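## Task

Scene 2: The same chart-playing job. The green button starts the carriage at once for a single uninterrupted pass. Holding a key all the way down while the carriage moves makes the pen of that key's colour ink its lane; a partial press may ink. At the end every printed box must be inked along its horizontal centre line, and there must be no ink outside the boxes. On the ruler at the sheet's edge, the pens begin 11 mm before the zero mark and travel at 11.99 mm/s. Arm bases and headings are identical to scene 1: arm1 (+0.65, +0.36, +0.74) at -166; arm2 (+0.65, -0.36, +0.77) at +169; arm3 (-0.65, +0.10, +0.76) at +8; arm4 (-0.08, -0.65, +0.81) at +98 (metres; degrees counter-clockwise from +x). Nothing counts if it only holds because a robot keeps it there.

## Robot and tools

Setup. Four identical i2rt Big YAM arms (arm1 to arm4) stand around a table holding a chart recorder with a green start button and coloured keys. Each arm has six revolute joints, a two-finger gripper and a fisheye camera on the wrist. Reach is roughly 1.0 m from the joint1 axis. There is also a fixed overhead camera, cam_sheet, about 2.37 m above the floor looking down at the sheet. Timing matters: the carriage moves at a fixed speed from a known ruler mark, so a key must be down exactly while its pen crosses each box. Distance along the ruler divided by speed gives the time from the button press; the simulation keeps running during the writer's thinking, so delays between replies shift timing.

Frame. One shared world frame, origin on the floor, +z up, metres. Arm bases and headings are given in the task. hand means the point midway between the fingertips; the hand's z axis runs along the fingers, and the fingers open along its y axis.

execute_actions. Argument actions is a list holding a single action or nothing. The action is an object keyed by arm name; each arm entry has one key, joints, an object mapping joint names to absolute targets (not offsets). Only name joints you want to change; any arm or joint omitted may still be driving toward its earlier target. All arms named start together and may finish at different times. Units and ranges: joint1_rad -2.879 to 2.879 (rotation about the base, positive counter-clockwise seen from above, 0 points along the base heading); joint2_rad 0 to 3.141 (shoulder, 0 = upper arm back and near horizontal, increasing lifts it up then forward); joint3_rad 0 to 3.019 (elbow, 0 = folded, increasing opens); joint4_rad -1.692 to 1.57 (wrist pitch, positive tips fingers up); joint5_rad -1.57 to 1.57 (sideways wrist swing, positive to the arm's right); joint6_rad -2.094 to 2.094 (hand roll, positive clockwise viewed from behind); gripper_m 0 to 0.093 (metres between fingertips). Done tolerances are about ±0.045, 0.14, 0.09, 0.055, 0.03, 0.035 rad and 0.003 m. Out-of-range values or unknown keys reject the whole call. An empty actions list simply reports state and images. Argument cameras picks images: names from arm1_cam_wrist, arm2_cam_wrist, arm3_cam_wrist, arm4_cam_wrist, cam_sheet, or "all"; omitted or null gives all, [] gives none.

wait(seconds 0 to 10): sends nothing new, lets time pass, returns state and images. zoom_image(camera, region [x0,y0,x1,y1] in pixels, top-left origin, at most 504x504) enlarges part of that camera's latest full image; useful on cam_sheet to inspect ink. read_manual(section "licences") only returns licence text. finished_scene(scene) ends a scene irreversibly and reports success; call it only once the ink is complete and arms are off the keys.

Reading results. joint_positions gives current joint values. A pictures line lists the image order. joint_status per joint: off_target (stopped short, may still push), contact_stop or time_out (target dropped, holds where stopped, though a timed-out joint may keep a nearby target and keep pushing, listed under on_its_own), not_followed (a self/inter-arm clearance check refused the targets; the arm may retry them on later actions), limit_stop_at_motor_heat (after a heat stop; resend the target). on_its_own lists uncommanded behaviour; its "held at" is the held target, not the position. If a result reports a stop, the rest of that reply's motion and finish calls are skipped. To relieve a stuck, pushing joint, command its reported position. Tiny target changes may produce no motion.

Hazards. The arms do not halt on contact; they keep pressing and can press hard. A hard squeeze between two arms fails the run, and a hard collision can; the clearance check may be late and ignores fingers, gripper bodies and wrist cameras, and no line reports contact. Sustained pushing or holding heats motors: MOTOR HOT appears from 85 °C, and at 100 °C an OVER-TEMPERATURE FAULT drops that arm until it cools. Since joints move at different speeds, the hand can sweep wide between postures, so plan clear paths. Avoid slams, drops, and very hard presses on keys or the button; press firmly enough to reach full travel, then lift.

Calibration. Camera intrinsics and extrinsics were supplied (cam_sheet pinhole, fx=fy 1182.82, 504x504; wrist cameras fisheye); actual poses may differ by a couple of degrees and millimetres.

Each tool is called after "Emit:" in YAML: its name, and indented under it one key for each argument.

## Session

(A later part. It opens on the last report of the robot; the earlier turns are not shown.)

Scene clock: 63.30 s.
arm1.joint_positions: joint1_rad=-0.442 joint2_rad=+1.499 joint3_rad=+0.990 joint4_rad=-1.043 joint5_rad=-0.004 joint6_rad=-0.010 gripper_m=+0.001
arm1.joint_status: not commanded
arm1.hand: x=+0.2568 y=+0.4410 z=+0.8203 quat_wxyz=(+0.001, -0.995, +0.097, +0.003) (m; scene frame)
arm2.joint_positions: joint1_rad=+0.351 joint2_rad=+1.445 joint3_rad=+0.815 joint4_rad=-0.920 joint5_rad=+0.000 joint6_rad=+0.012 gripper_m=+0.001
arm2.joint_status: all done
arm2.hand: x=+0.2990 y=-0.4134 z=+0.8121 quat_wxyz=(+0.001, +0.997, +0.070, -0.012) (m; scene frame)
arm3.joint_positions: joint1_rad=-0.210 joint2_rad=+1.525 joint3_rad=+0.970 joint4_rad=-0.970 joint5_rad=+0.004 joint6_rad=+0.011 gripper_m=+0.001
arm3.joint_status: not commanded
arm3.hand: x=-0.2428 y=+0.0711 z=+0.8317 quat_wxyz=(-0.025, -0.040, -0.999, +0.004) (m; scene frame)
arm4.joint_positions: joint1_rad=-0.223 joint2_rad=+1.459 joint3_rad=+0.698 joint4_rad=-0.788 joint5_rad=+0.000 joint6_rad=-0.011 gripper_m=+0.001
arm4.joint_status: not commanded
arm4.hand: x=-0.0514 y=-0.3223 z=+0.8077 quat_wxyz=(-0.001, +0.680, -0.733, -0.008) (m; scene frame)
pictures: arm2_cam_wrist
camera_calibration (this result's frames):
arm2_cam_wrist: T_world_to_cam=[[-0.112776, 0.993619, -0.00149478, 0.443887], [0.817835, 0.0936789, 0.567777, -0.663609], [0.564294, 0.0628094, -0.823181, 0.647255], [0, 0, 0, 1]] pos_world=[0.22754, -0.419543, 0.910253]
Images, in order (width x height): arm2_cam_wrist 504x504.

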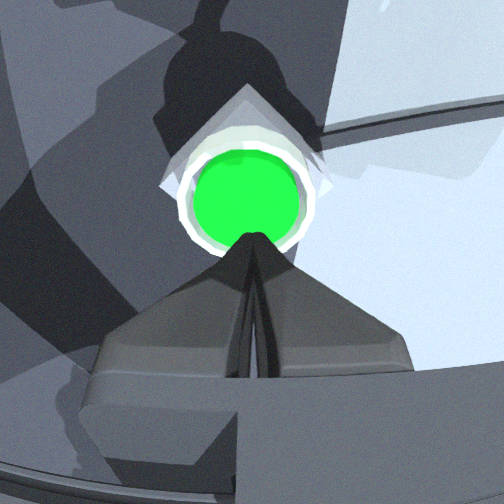

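Emit:
execute_actions:
  actions:
    - {"arm2":{"joints":{"joint2_rad":1.36}}}
  cameras: []

Emit:
execute_actions:
  actions:
    - {"arm2":{"joints":{"joint1_rad":-0.78,"joint2_rad":1.4,"joint3_rad":0.98,"joint4_rad":-0.953}}}
  cameras: []

Emit:
execute_actions:
  actions:
    - {"arm2":{"joints":{"joint2_rad":1.57}}}
  cameras: ["arm2_cam_wrist"]

Emit:
execute_actions:
  actions:
    - {"arm1":{"joints":{"joint2_rad":1.69}},"arm2":{"joints":{"joint2_rad":1.77}},"arm3":{"joints":{"joint2_rad":1.74}},"arm4":{"joints":{"joint2_rad":1.66}}}

Emit:
execute_actions:
  actions:
    - {"arm1":{"joints":{"joint2_rad":1.5}},"arm2":{"joints":{"joint2_rad":1.57}},"arm3":{"joints":{"joint2_rad":1.56}},"arm4":{"joints":{"joint2_rad":1.46}}}
  cameras: []

Emit:
execute_actions:
  actions:
    - {"arm2":{"joints":{"joint2_rad":1.77}}}
  cameras: ["arm2_cam_wrist"]

Emit:
execute_actions:
  actions:
    - {"arm2":{"joints":{"joint2_rad":1.57}}}
  cameras: ["arm2_cam_wrist"]

Scene clock: 79.03 s.
arm1.joint_positions: joint1_rad=-0.442 joint2_rad=+1.499 joint3_rad=+0.990 joint4_rad=-1.043 joint5_rad=-0.004 joint6_rad=-0.010 gripper_m=+0.001
arm1.joint_status: not commanded
arm1.hand: x=+0.2568 y=+0.4410 z=+0.8203 quat_wxyz=(+0.001, -0.995, +0.097, +0.003) (m; scene frame)
arm2.joint_positions: joint1_rad=+0.351 joint2_rad=+1.353 joint3_rad=+0.815 joint4_rad=-0.920 joint5_rad=+0.000 joint6_rad=+0.012 gripper_m=+0.001
arm2.joint_status: all done
arm2.hand: x=+0.2927 y=-0.4144 z=+0.8431 quat_wxyz=(+0.005, +0.996, +0.070, -0.058) (m; scene frame)
arm3.joint_positions: joint1_rad=-0.210 joint2_rad=+1.525 joint3_rad=+0.970 joint4_rad=-0.970 joint5_rad=+0.004 joint6_rad=+0.011 gripper_m=+0.001
arm3.joint_status: not commanded
arm3.hand: x=-0.2428 y=+0.0711 z=+0.8317 quat_wxyz=(-0.025, -0.040, -0.999, +0.004) (m; scene frame)
arm4.joint_positions: joint1_rad=-0.223 joint2_rad=+1.459 joint3_rad=+0.698 joint4_rad=-0.788 joint5_rad=+0.000 joint6_rad=-0.011 gripper_m=+0.001
arm4.joint_status: not commanded
arm4.hand: x=-0.0514 y=-0.3223 z=+0.8077 quat_wxyz=(-0.001, +0.680, -0.733, -0.008) (m; scene frame)
pictures: none
No camera images: the call's "cameras" was empty. Leave "cameras" out to get every camera's image.

Scene clock: 80.63 s.
arm1.joint_positions: joint1_rad=-0.442 joint2_rad=+1.499 joint3_rad=+0.990 joint4_rad=-1.043 joint5_rad=-0.004 joint6_rad=-0.010 gripper_m=+0.001
arm1.joint_status: not commanded
arm1.hand: x=+0.2568 y=+0.4410 z=+0.8203 quat_wxyz=(+0.001, -0.995, +0.097, +0.003) (m; scene frame)
arm2.joint_positions: joint1_rad=-0.781 joint2_rad=+1.404 joint3_rad=+0.959 joint4_rad=-0.949 joint5_rad=+0.000 joint6_rad=+0.011 gripper_m=+0.001
arm2.joint_status: all done
arm2.hand: x=+0.4204 y=-0.0160 z=+0.8763 quat_wxyz=(-0.040, +0.876, -0.474, -0.079) (m; scene frame)
arm3.joint_positions: joint1_rad=-0.210 joint2_rad=+1.525 joint3_rad=+0.970 joint4_rad=-0.970 joint5_rad=+0.004 joint6_rad=+0.011 gripper_m=+0.001
arm3.joint_status: not commanded
arm3.hand: x=-0.2428 y=+0.0711 z=+0.8317 quat_wxyz=(-0.025, -0.040, -0.999, +0.004) (m; scene frame)
arm4.joint_positions: joint1_rad=-0.223 joint2_rad=+1.459 joint3_rad=+0.698 joint4_rad=-0.788 joint5_rad=+0.000 joint6_rad=-0.011 gripper_m=+0.001
arm4.joint_status: not commanded
arm4.hand: x=-0.0514 y=-0.3223 z=+0.8077 quat_wxyz=(-0.001, +0.680, -0.733, -0.008) (m; scene frame)
pictures: none
No camera images: the call's "cameras" was empty. Leave "cameras" out to get every camera's image.

Scene clock: 81.67 s.
arm1.joint_positions: joint1_rad=-0.442 joint2_rad=+1.499 joint3_rad=+0.990 joint4_rad=-1.043 joint5_rad=-0.004 joint6_rad=-0.010 gripper_m=+0.001
arm1.joint_status: not commanded
arm1.hand: x=+0.2568 y=+0.4410 z=+0.8203 quat_wxyz=(+0.001, -0.995, +0.097, +0.003) (m; scene frame)
arm2.joint_positions: joint1_rad=-0.781 joint2_rad=+1.579 joint3_rad=+0.959 joint4_rad=-0.949 joint5_rad=+0.000 joint6_rad=+0.011 gripper_m=+0.001
arm2.joint_status: all done
arm2.hand: x=+0.4256 y=-0.0241 z=+0.8083 quat_wxyz=(+0.001, +0.880, -0.476, -0.002) (m; scene frame)
arm3.joint_positions: joint1_rad=-0.210 joint2_rad=+1.525 joint3_rad=+0.970 joint4_rad=-0.970 joint5_rad=+0.004 joint6_rad=+0.011 gripper_m=+0.001
arm3.joint_status: not commanded
arm3.hand: x=-0.2428 y=+0.0711 z=+0.8317 quat_wxyz=(-0.025, -0.040, -0.999, +0.004) (m; scene frame)
arm4.joint_positions: joint1_rad=-0.223 joint2_rad=+1.459 joint3_rad=+0.698 joint4_rad=-0.788 joint5_rad=+0.000 joint6_rad=-0.011 gripper_m=+0.001
arm4.joint_status: not commanded
arm4.hand: x=-0.0514 y=-0.3223 z=+0.8077 quat_wxyz=(-0.001, +0.680, -0.733, -0.008) (m; scene frame)
pictures: arm2_cam_wrist
camera_calibration (this result's frames):
arm2_cam_wrist: T_world_to_cam=[[0.851697, 0.524022, -0.00361719, -0.348712], [0.426867, -0.689753, 0.58483, -0.667744], [0.303969, -0.499642, -0.811148, 0.635787], [0, 0, 0, 1]] pos_world=[0.388776, 0.0398204, 0.904973]
Images, in order (width x height): arm2_cam_wrist 504x504.

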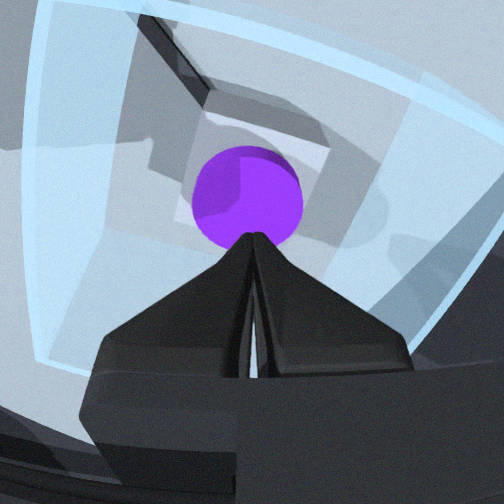

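Scene clock: 82.50 s.
arm1.joint_positions: joint1_rad=-0.442 joint2_rad=+1.627 joint3_rad=+1.006 joint4_rad=-1.042 joint5_rad=-0.004 joint6_rad=-0.010 gripper_m=+0.001
arm1.joint_status: all done
arm1.hand: x=+0.2589 y=+0.4408 z=+0.7770 quat_wxyz=(-0.005, -0.994, +0.097, -0.052) (m; scene frame)
arm2.joint_positions: joint1_rad=-0.781 joint2_rad=+1.683 joint3_rad=+0.996 joint4_rad=-0.966 joint5_rad=+0.000 joint6_rad=+0.011 gripper_m=+0.001
arm2.joint_status: all done
arm2.hand: x=+0.4240 y=-0.0219 z=+0.7797 quat_wxyz=(+0.020, +0.879, -0.475, +0.035) (m; scene frame)
arm3.joint_positions: joint1_rad=-0.210 joint2_rad=+1.684 joint3_rad=+0.989 joint4_rad=-0.966 joint5_rad=+0.004 joint6_rad=+0.010 gripper_m=+0.001
arm3.joint_status: all done
arm3.hand: x=-0.2477 y=+0.0713 z=+0.7763 quat_wxyz=(+0.043, -0.039, -0.998, +0.002) (m; scene frame)
arm4.joint_positions: joint1_rad=-0.223 joint2_rad=+1.585 joint3_rad=+0.720 joint4_rad=-0.798 joint5_rad=+0.000 joint6_rad=-0.011 gripper_m=+0.001
arm4.joint_status: all done
arm4.hand: x=-0.0525 y=-0.3314 z=+0.7752 quat_wxyz=(+0.041, +0.679, -0.732, +0.031) (m; scene frame)
pictures: arm1_cam_wrist, arm2_cam_wrist, arm3_cam_wrist, arm4_cam_wrist, cam_sheet
camera_calibration (this result's frames):
arm1_cam_wrist: T_world_to_cam=[[0.184953, 0.982733, -0.00534841, -0.473974], [0.737928, -0.135281, 0.661182, -0.636688], [0.649041, -0.126234, -0.750207, 0.596129], [0, 0, 0, 1]] pos_world=[0.170581, 0.45491, 0.865651]
arm2_cam_wrist: T_world_to_cam=[[0.851667, 0.524083, -0.000372185, -0.351145], [0.398281, -0.646768, 0.650433, -0.68686], [0.340641, -0.554101, -0.759563, 0.557201], [0, 0, 0, 1]] pos_world=[0.382817, 0.0485351, 0.869855]
arm3_cam_wrist: T_world_to_cam=[[-0.0831305, -0.996524, 0.0053565, 0.044464], [-0.750338, 0.066129, 0.657739, -0.695929], [-0.655807, 0.050659, -0.753227, 0.544136], [0, 0, 0, 1]] pos_world=[-0.161637, 0.0627652, 0.867359]
arm4_cam_wrist: T_world_to_cam=[[0.997195, -0.0742576, -0.00942962, 0.0326733], [-0.0484801, -0.736683, 0.674498, -0.766189], [-0.0570332, -0.672148, -0.738217, 0.472372], [0, 0, 0, 1]] pos_world=[-0.0427856, -0.244508, 0.865814]
Images, in order (width x height): arm1_cam_wrist 504x504, arm2_cam_wrist 504x504, arm3_cam_wrist 504x504, arm4_cam_wrist 504x504, cam_sheet 504x504.

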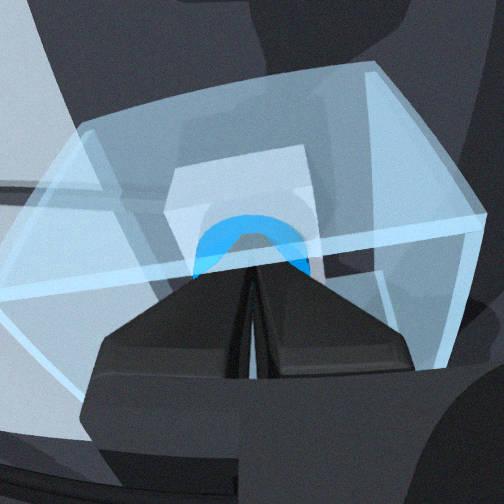

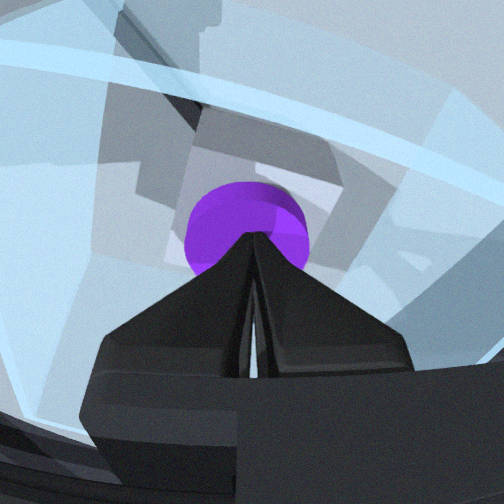

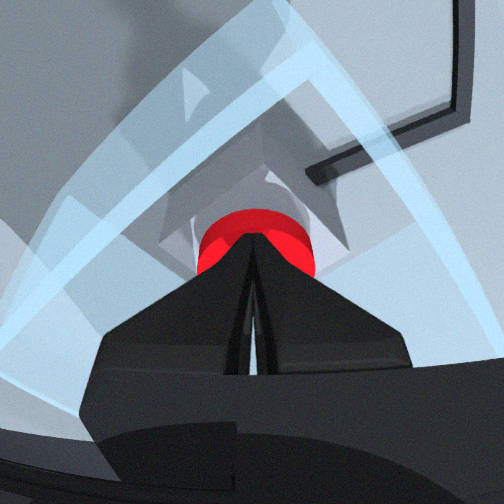

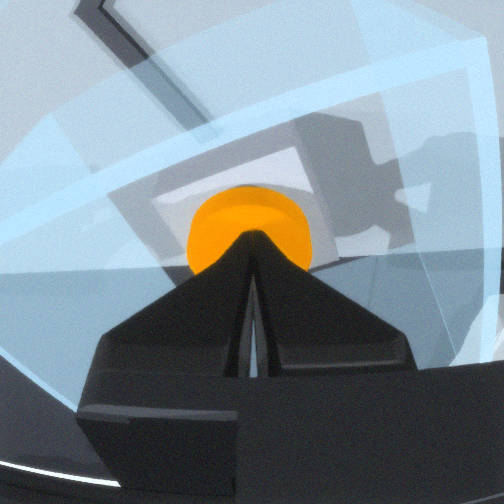

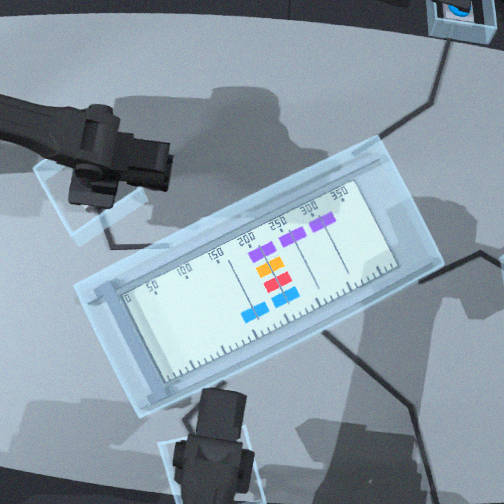

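Scene clock: 83.53 s.
arm1.joint_positions: joint1_rad=-0.442 joint2_rad=+1.499 joint3_rad=+0.993 joint4_rad=-1.040 joint5_rad=-0.004 joint6_rad=-0.010 gripper_m=+0.001
arm1.joint_status: all done
arm1.hand: x=+0.2548 y=+0.4414 z=+0.8214 quat_wxyz=(+0.001, -0.995, +0.097, +0.007) (m; scene frame)
arm2.joint_positions: joint1_rad=-0.781 joint2_rad=+1.561 joint3_rad=+0.979 joint4_rad=-0.960 joint5_rad=+0.000 joint6_rad=+0.011 gripper_m=+0.001
arm2.joint_status: all done
arm2.hand: x=+0.4212 y=-0.0175 z=+0.8217 quat_wxyz=(-0.006, +0.880, -0.476, -0.014) (m; scene frame)
arm3.joint_positions: joint1_rad=-0.210 joint2_rad=+1.548 joint3_rad=+0.971 joint4_rad=-0.964 joint5_rad=+0.004 joint6_rad=+0.010 gripper_m=+0.001
arm3.joint_status: all done
arm3.hand: x=-0.2429 y=+0.0710 z=+0.8229 quat_wxyz=(-0.017, -0.039, -0.999, +0.004) (m; scene frame)
arm4.joint_positions: joint1_rad=-0.223 joint2_rad=+1.460 joint3_rad=+0.700 joint4_rad=-0.788 joint5_rad=+0.000 joint6_rad=-0.011 gripper_m=+0.001
arm4.joint_status: all done
arm4.hand: x=-0.0513 y=-0.3212 z=+0.8081 quat_wxyz=(-0.001, +0.680, -0.733, -0.008) (m; scene frame)
pictures: none
No camera images: the call's "cameras" was empty. Leave "cameras" out to get every camera's image.

Scene clock: 84.37 s.
arm1.joint_positions: joint1_rad=-0.442 joint2_rad=+1.499 joint3_rad=+0.993 joint4_rad=-1.040 joint5_rad=-0.004 joint6_rad=-0.010 gripper_m=+0.001
arm1.joint_status: not commanded
arm1.hand: x=+0.2548 y=+0.4414 z=+0.8214 quat_wxyz=(+0.001, -0.995, +0.097, +0.007) (m; scene frame)
arm2.joint_positions: joint1_rad=-0.781 joint2_rad=+1.688 joint3_rad=+1.004 joint4_rad=-0.963 joint5_rad=+0.000 joint6_rad=+0.011 gripper_m=+0.001
arm2.joint_status: all done
arm2.hand: x=+0.4217 y=-0.0183 z=+0.7797 quat_wxyz=(+0.018, +0.879, -0.475, +0.032) (m; scene frame)
arm3.joint_positions: joint1_rad=-0.210 joint2_rad=+1.548 joint3_rad=+0.971 joint4_rad=-0.964 joint5_rad=+0.004 joint6_rad=+0.010 gripper_m=+0.001
arm3.joint_status: not commanded
arm3.hand: x=-0.2429 y=+0.0710 z=+0.8229 quat_wxyz=(-0.017, -0.039, -0.999, +0.004) (m; scene frame)
arm4.joint_positions: joint1_rad=-0.223 joint2_rad=+1.460 joint3_rad=+0.700 joint4_rad=-0.788 joint5_rad=+0.000 joint6_rad=-0.011 gripper_m=+0.001
arm4.joint_status: not commanded
arm4.hand: x=-0.0513 y=-0.3212 z=+0.8081 quat_wxyz=(-0.001, +0.680, -0.733, -0.008) (m; scene frame)
pictures: arm2_cam_wrist
camera_calibration (this result's frames):
arm2_cam_wrist: T_world_to_cam=[[0.851659, 0.524096, -0.00022884, -0.351154], [0.400286, -0.650186, 0.645777, -0.680938], [0.3383, -0.550074, -0.763526, 0.564146], [0, 0, 0, 1]] pos_world=[0.380783, 0.051624, 0.870394]
Images, in order (width x height): arm2_cam_wrist 504x504.

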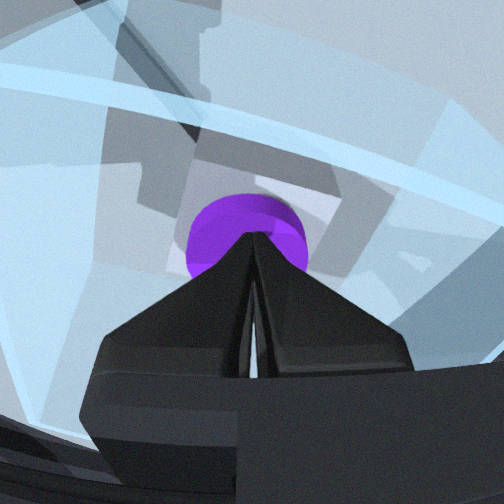

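Scene clock: 85.33 s.
arm1.joint_positions: joint1_rad=-0.442 joint2_rad=+1.499 joint3_rad=+0.993 joint4_rad=-1.040 joint5_rad=-0.004 joint6_rad=-0.010 gripper_m=+0.001
arm1.joint_status: not commanded
arm1.hand: x=+0.2548 y=+0.4414 z=+0.8214 quat_wxyz=(+0.001, -0.995, +0.097, +0.007) (m; scene frame)
arm2.joint_positions: joint1_rad=-0.781 joint2_rad=+1.561 joint3_rad=+0.978 joint4_rad=-0.956 joint5_rad=+0.000 joint6_rad=+0.011 gripper_m=+0.001
arm2.joint_status: all done
arm2.hand: x=+0.4209 y=-0.0169 z=+0.8215 quat_wxyz=(-0.007, +0.879, -0.476, -0.015) (m; scene frame)
arm3.joint_positions: joint1_rad=-0.210 joint2_rad=+1.548 joint3_rad=+0.971 joint4_rad=-0.964 joint5_rad=+0.004 joint6_rad=+0.010 gripper_m=+0.001
arm3.joint_status: not commanded
arm3.hand: x=-0.2429 y=+0.0710 z=+0.8229 quat_wxyz=(-0.017, -0.039, -0.999, +0.004) (m; scene frame)
arm4.joint_positions: joint1_rad=-0.223 joint2_rad=+1.460 joint3_rad=+0.700 joint4_rad=-0.788 joint5_rad=+0.000 joint6_rad=-0.011 gripper_m=+0.001
arm4.joint_status: not commanded
arm4.hand: x=-0.0513 y=-0.3212 z=+0.8081 quat_wxyz=(-0.001, +0.680, -0.733, -0.008) (m; scene frame)
pictures: arm2_cam_wrist
camera_calibration (this result's frames):
arm2_cam_wrist: T_world_to_cam=[[0.851678, 0.524046, -0.00442139, -0.347763], [0.436345, -0.704424, 0.559812, -0.652115], [0.290252, -0.478709, -0.828608, 0.671963], [0, 0, 0, 1]] pos_world=[0.385691, 0.0445523, 0.920318]
Images, in order (width x height): arm2_cam_wrist 504x504.

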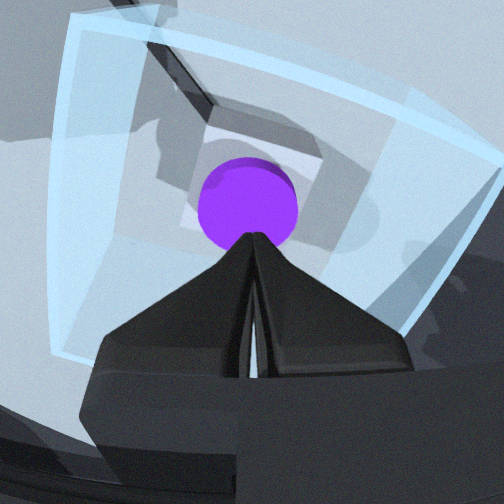

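Emit:
execute_actions:
  actions:
    - {"arm2":{"joints":{"joint2_rad":1.4}}}
  cameras: []

Emit:
execute_actions:
  actions:
    - {"arm2":{"joints":{"joint1_rad":0.35,"joint2_rad":1.38,"joint3_rad":0.84,"joint4_rad":-0.905}}}
  cameras: []

Emit:
execute_actions:
  actions:
    - {"arm2":{"joints":{"joint2_rad":1.51}}}
  cameras: ["arm2_cam_wrist"]

Scene clock: 96.50 s.
arm1.joint_positions: joint1_rad=-0.442 joint2_rad=+1.499 joint3_rad=+0.993 joint4_rad=-1.040 joint5_rad=-0.004 joint6_rad=-0.010 gripper_m=+0.001
arm1.joint_status: not commanded
arm1.hand: x=+0.2548 y=+0.4414 z=+0.8214 quat_wxyz=(+0.001, -0.995, +0.097, +0.007) (m; scene frame)
arm2.joint_positions: joint1_rad=-0.781 joint2_rad=+1.390 joint3_rad=+0.973 joint4_rad=-0.956 joint5_rad=+0.000 joint6_rad=+0.011 gripper_m=+0.001
arm2.joint_status: all done
arm2.hand: x=+0.4180 y=-0.0123 z=+0.8874 quat_wxyz=(-0.045, +0.875, -0.473, -0.089) (m; scene frame)
arm3.joint_positions: joint1_rad=-0.210 joint2_rad=+1.548 joint3_rad=+0.971 joint4_rad=-0.964 joint5_rad=+0.004 joint6_rad=+0.010 gripper_m=+0.001
arm3.joint_status: not commanded
arm3.hand: x=-0.2429 y=+0.0710 z=+0.8229 quat_wxyz=(-0.017, -0.039, -0.999, +0.004) (m; scene frame)
arm4.joint_positions: joint1_rad=-0.223 joint2_rad=+1.460 joint3_rad=+0.700 joint4_rad=-0.788 joint5_rad=+0.000 joint6_rad=-0.011 gripper_m=+0.001
arm4.joint_status: not commanded
arm4.hand: x=-0.0513 y=-0.3212 z=+0.8081 quat_wxyz=(-0.001, +0.680, -0.733, -0.008) (m; scene frame)
pictures: none
No camera images: the call's "cameras" was empty. Leave "cameras" out to get every camera's image.

Scene clock: 98.07 s.
arm1.joint_positions: joint1_rad=-0.442 joint2_rad=+1.499 joint3_rad=+0.993 joint4_rad=-1.040 joint5_rad=-0.004 joint6_rad=-0.010 gripper_m=+0.001
arm1.joint_status: not commanded
arm1.hand: x=+0.2548 y=+0.4414 z=+0.8214 quat_wxyz=(+0.001, -0.995, +0.097, +0.007) (m; scene frame)
arm2.joint_positions: joint1_rad=+0.350 joint2_rad=+1.382 joint3_rad=+0.831 joint4_rad=-0.909 joint5_rad=+0.000 joint6_rad=+0.011 gripper_m=+0.001
arm2.joint_status: all done
arm2.hand: x=+0.2842 y=-0.4153 z=+0.8391 quat_wxyz=(+0.004, +0.996, +0.070, -0.057) (m; scene frame)
arm3.joint_positions: joint1_rad=-0.210 joint2_rad=+1.548 joint3_rad=+0.971 joint4_rad=-0.964 joint5_rad=+0.004 joint6_rad=+0.010 gripper_m=+0.001
arm3.joint_status: not commanded
arm3.hand: x=-0.2429 y=+0.0710 z=+0.8229 quat_wxyz=(-0.017, -0.039, -0.999, +0.004) (m; scene frame)
arm4.joint_positions: joint1_rad=-0.223 joint2_rad=+1.460 joint3_rad=+0.700 joint4_rad=-0.788 joint5_rad=+0.000 joint6_rad=-0.011 gripper_m=+0.001
arm4.joint_status: not commanded
arm4.hand: x=-0.0513 y=-0.3212 z=+0.8081 quat_wxyz=(-0.001, +0.680, -0.733, -0.008) (m; scene frame)
pictures: none
No camera images: the call's "cameras" was empty. Leave "cameras" out to get every camera's image.

Scene clock: 98.97 s.
arm1.joint_positions: joint1_rad=-0.442 joint2_rad=+1.499 joint3_rad=+0.993 joint4_rad=-1.040 joint5_rad=-0.004 joint6_rad=-0.010 gripper_m=+0.001
arm1.joint_status: not commanded
arm1.hand: x=+0.2548 y=+0.4414 z=+0.8214 quat_wxyz=(+0.001, -0.995, +0.097, +0.007) (m; scene frame)
arm2.joint_positions: joint1_rad=+0.350 joint2_rad=+1.518 joint3_rad=+0.831 joint4_rad=-0.909 joint5_rad=+0.000 joint6_rad=+0.011 gripper_m=+0.001
arm2.joint_status: all done
arm2.hand: x=+0.2952 y=-0.4136 z=+0.7925 quat_wxyz=(-0.001, +0.997, +0.070, +0.011) (m; scene frame)
arm3.joint_positions: joint1_rad=-0.210 joint2_rad=+1.548 joint3_rad=+0.971 joint4_rad=-0.964 joint5_rad=+0.004 joint6_rad=+0.010 gripper_m=+0.001
arm3.joint_status: not commanded
arm3.hand: x=-0.2429 y=+0.0710 z=+0.8229 quat_wxyz=(-0.017, -0.039, -0.999, +0.004) (m; scene frame)
arm4.joint_positions: joint1_rad=-0.223 joint2_rad=+1.460 joint3_rad=+0.700 joint4_rad=-0.788 joint5_rad=+0.000 joint6_rad=-0.011 gripper_m=+0.001
arm4.joint_status: not commanded
arm4.hand: x=-0.0513 y=-0.3212 z=+0.8081 quat_wxyz=(-0.001, +0.680, -0.733, -0.008) (m; scene frame)
pictures: arm2_cam_wrist
camera_calibration (this result's frames):
arm2_cam_wrist: T_world_to_cam=[[-0.112372, 0.993666, 0.000656566, 0.441862], [0.791597, 0.0891212, 0.604509, -0.672559], [0.600622, 0.0684499, -0.796598, 0.603828], [0, 0, 0, 1]] pos_world=[0.219376, -0.420455, 0.887286]
Images, in order (width x height): arm2_cam_wrist 504x504.

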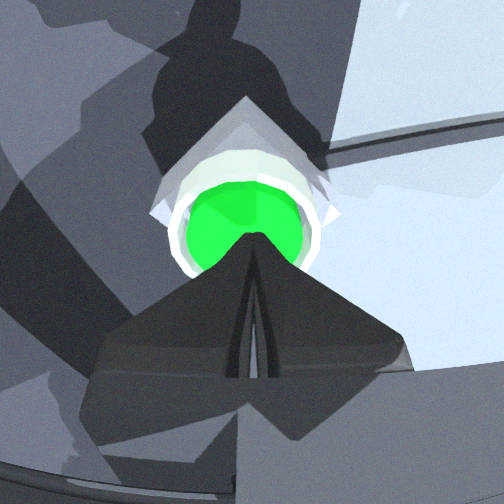

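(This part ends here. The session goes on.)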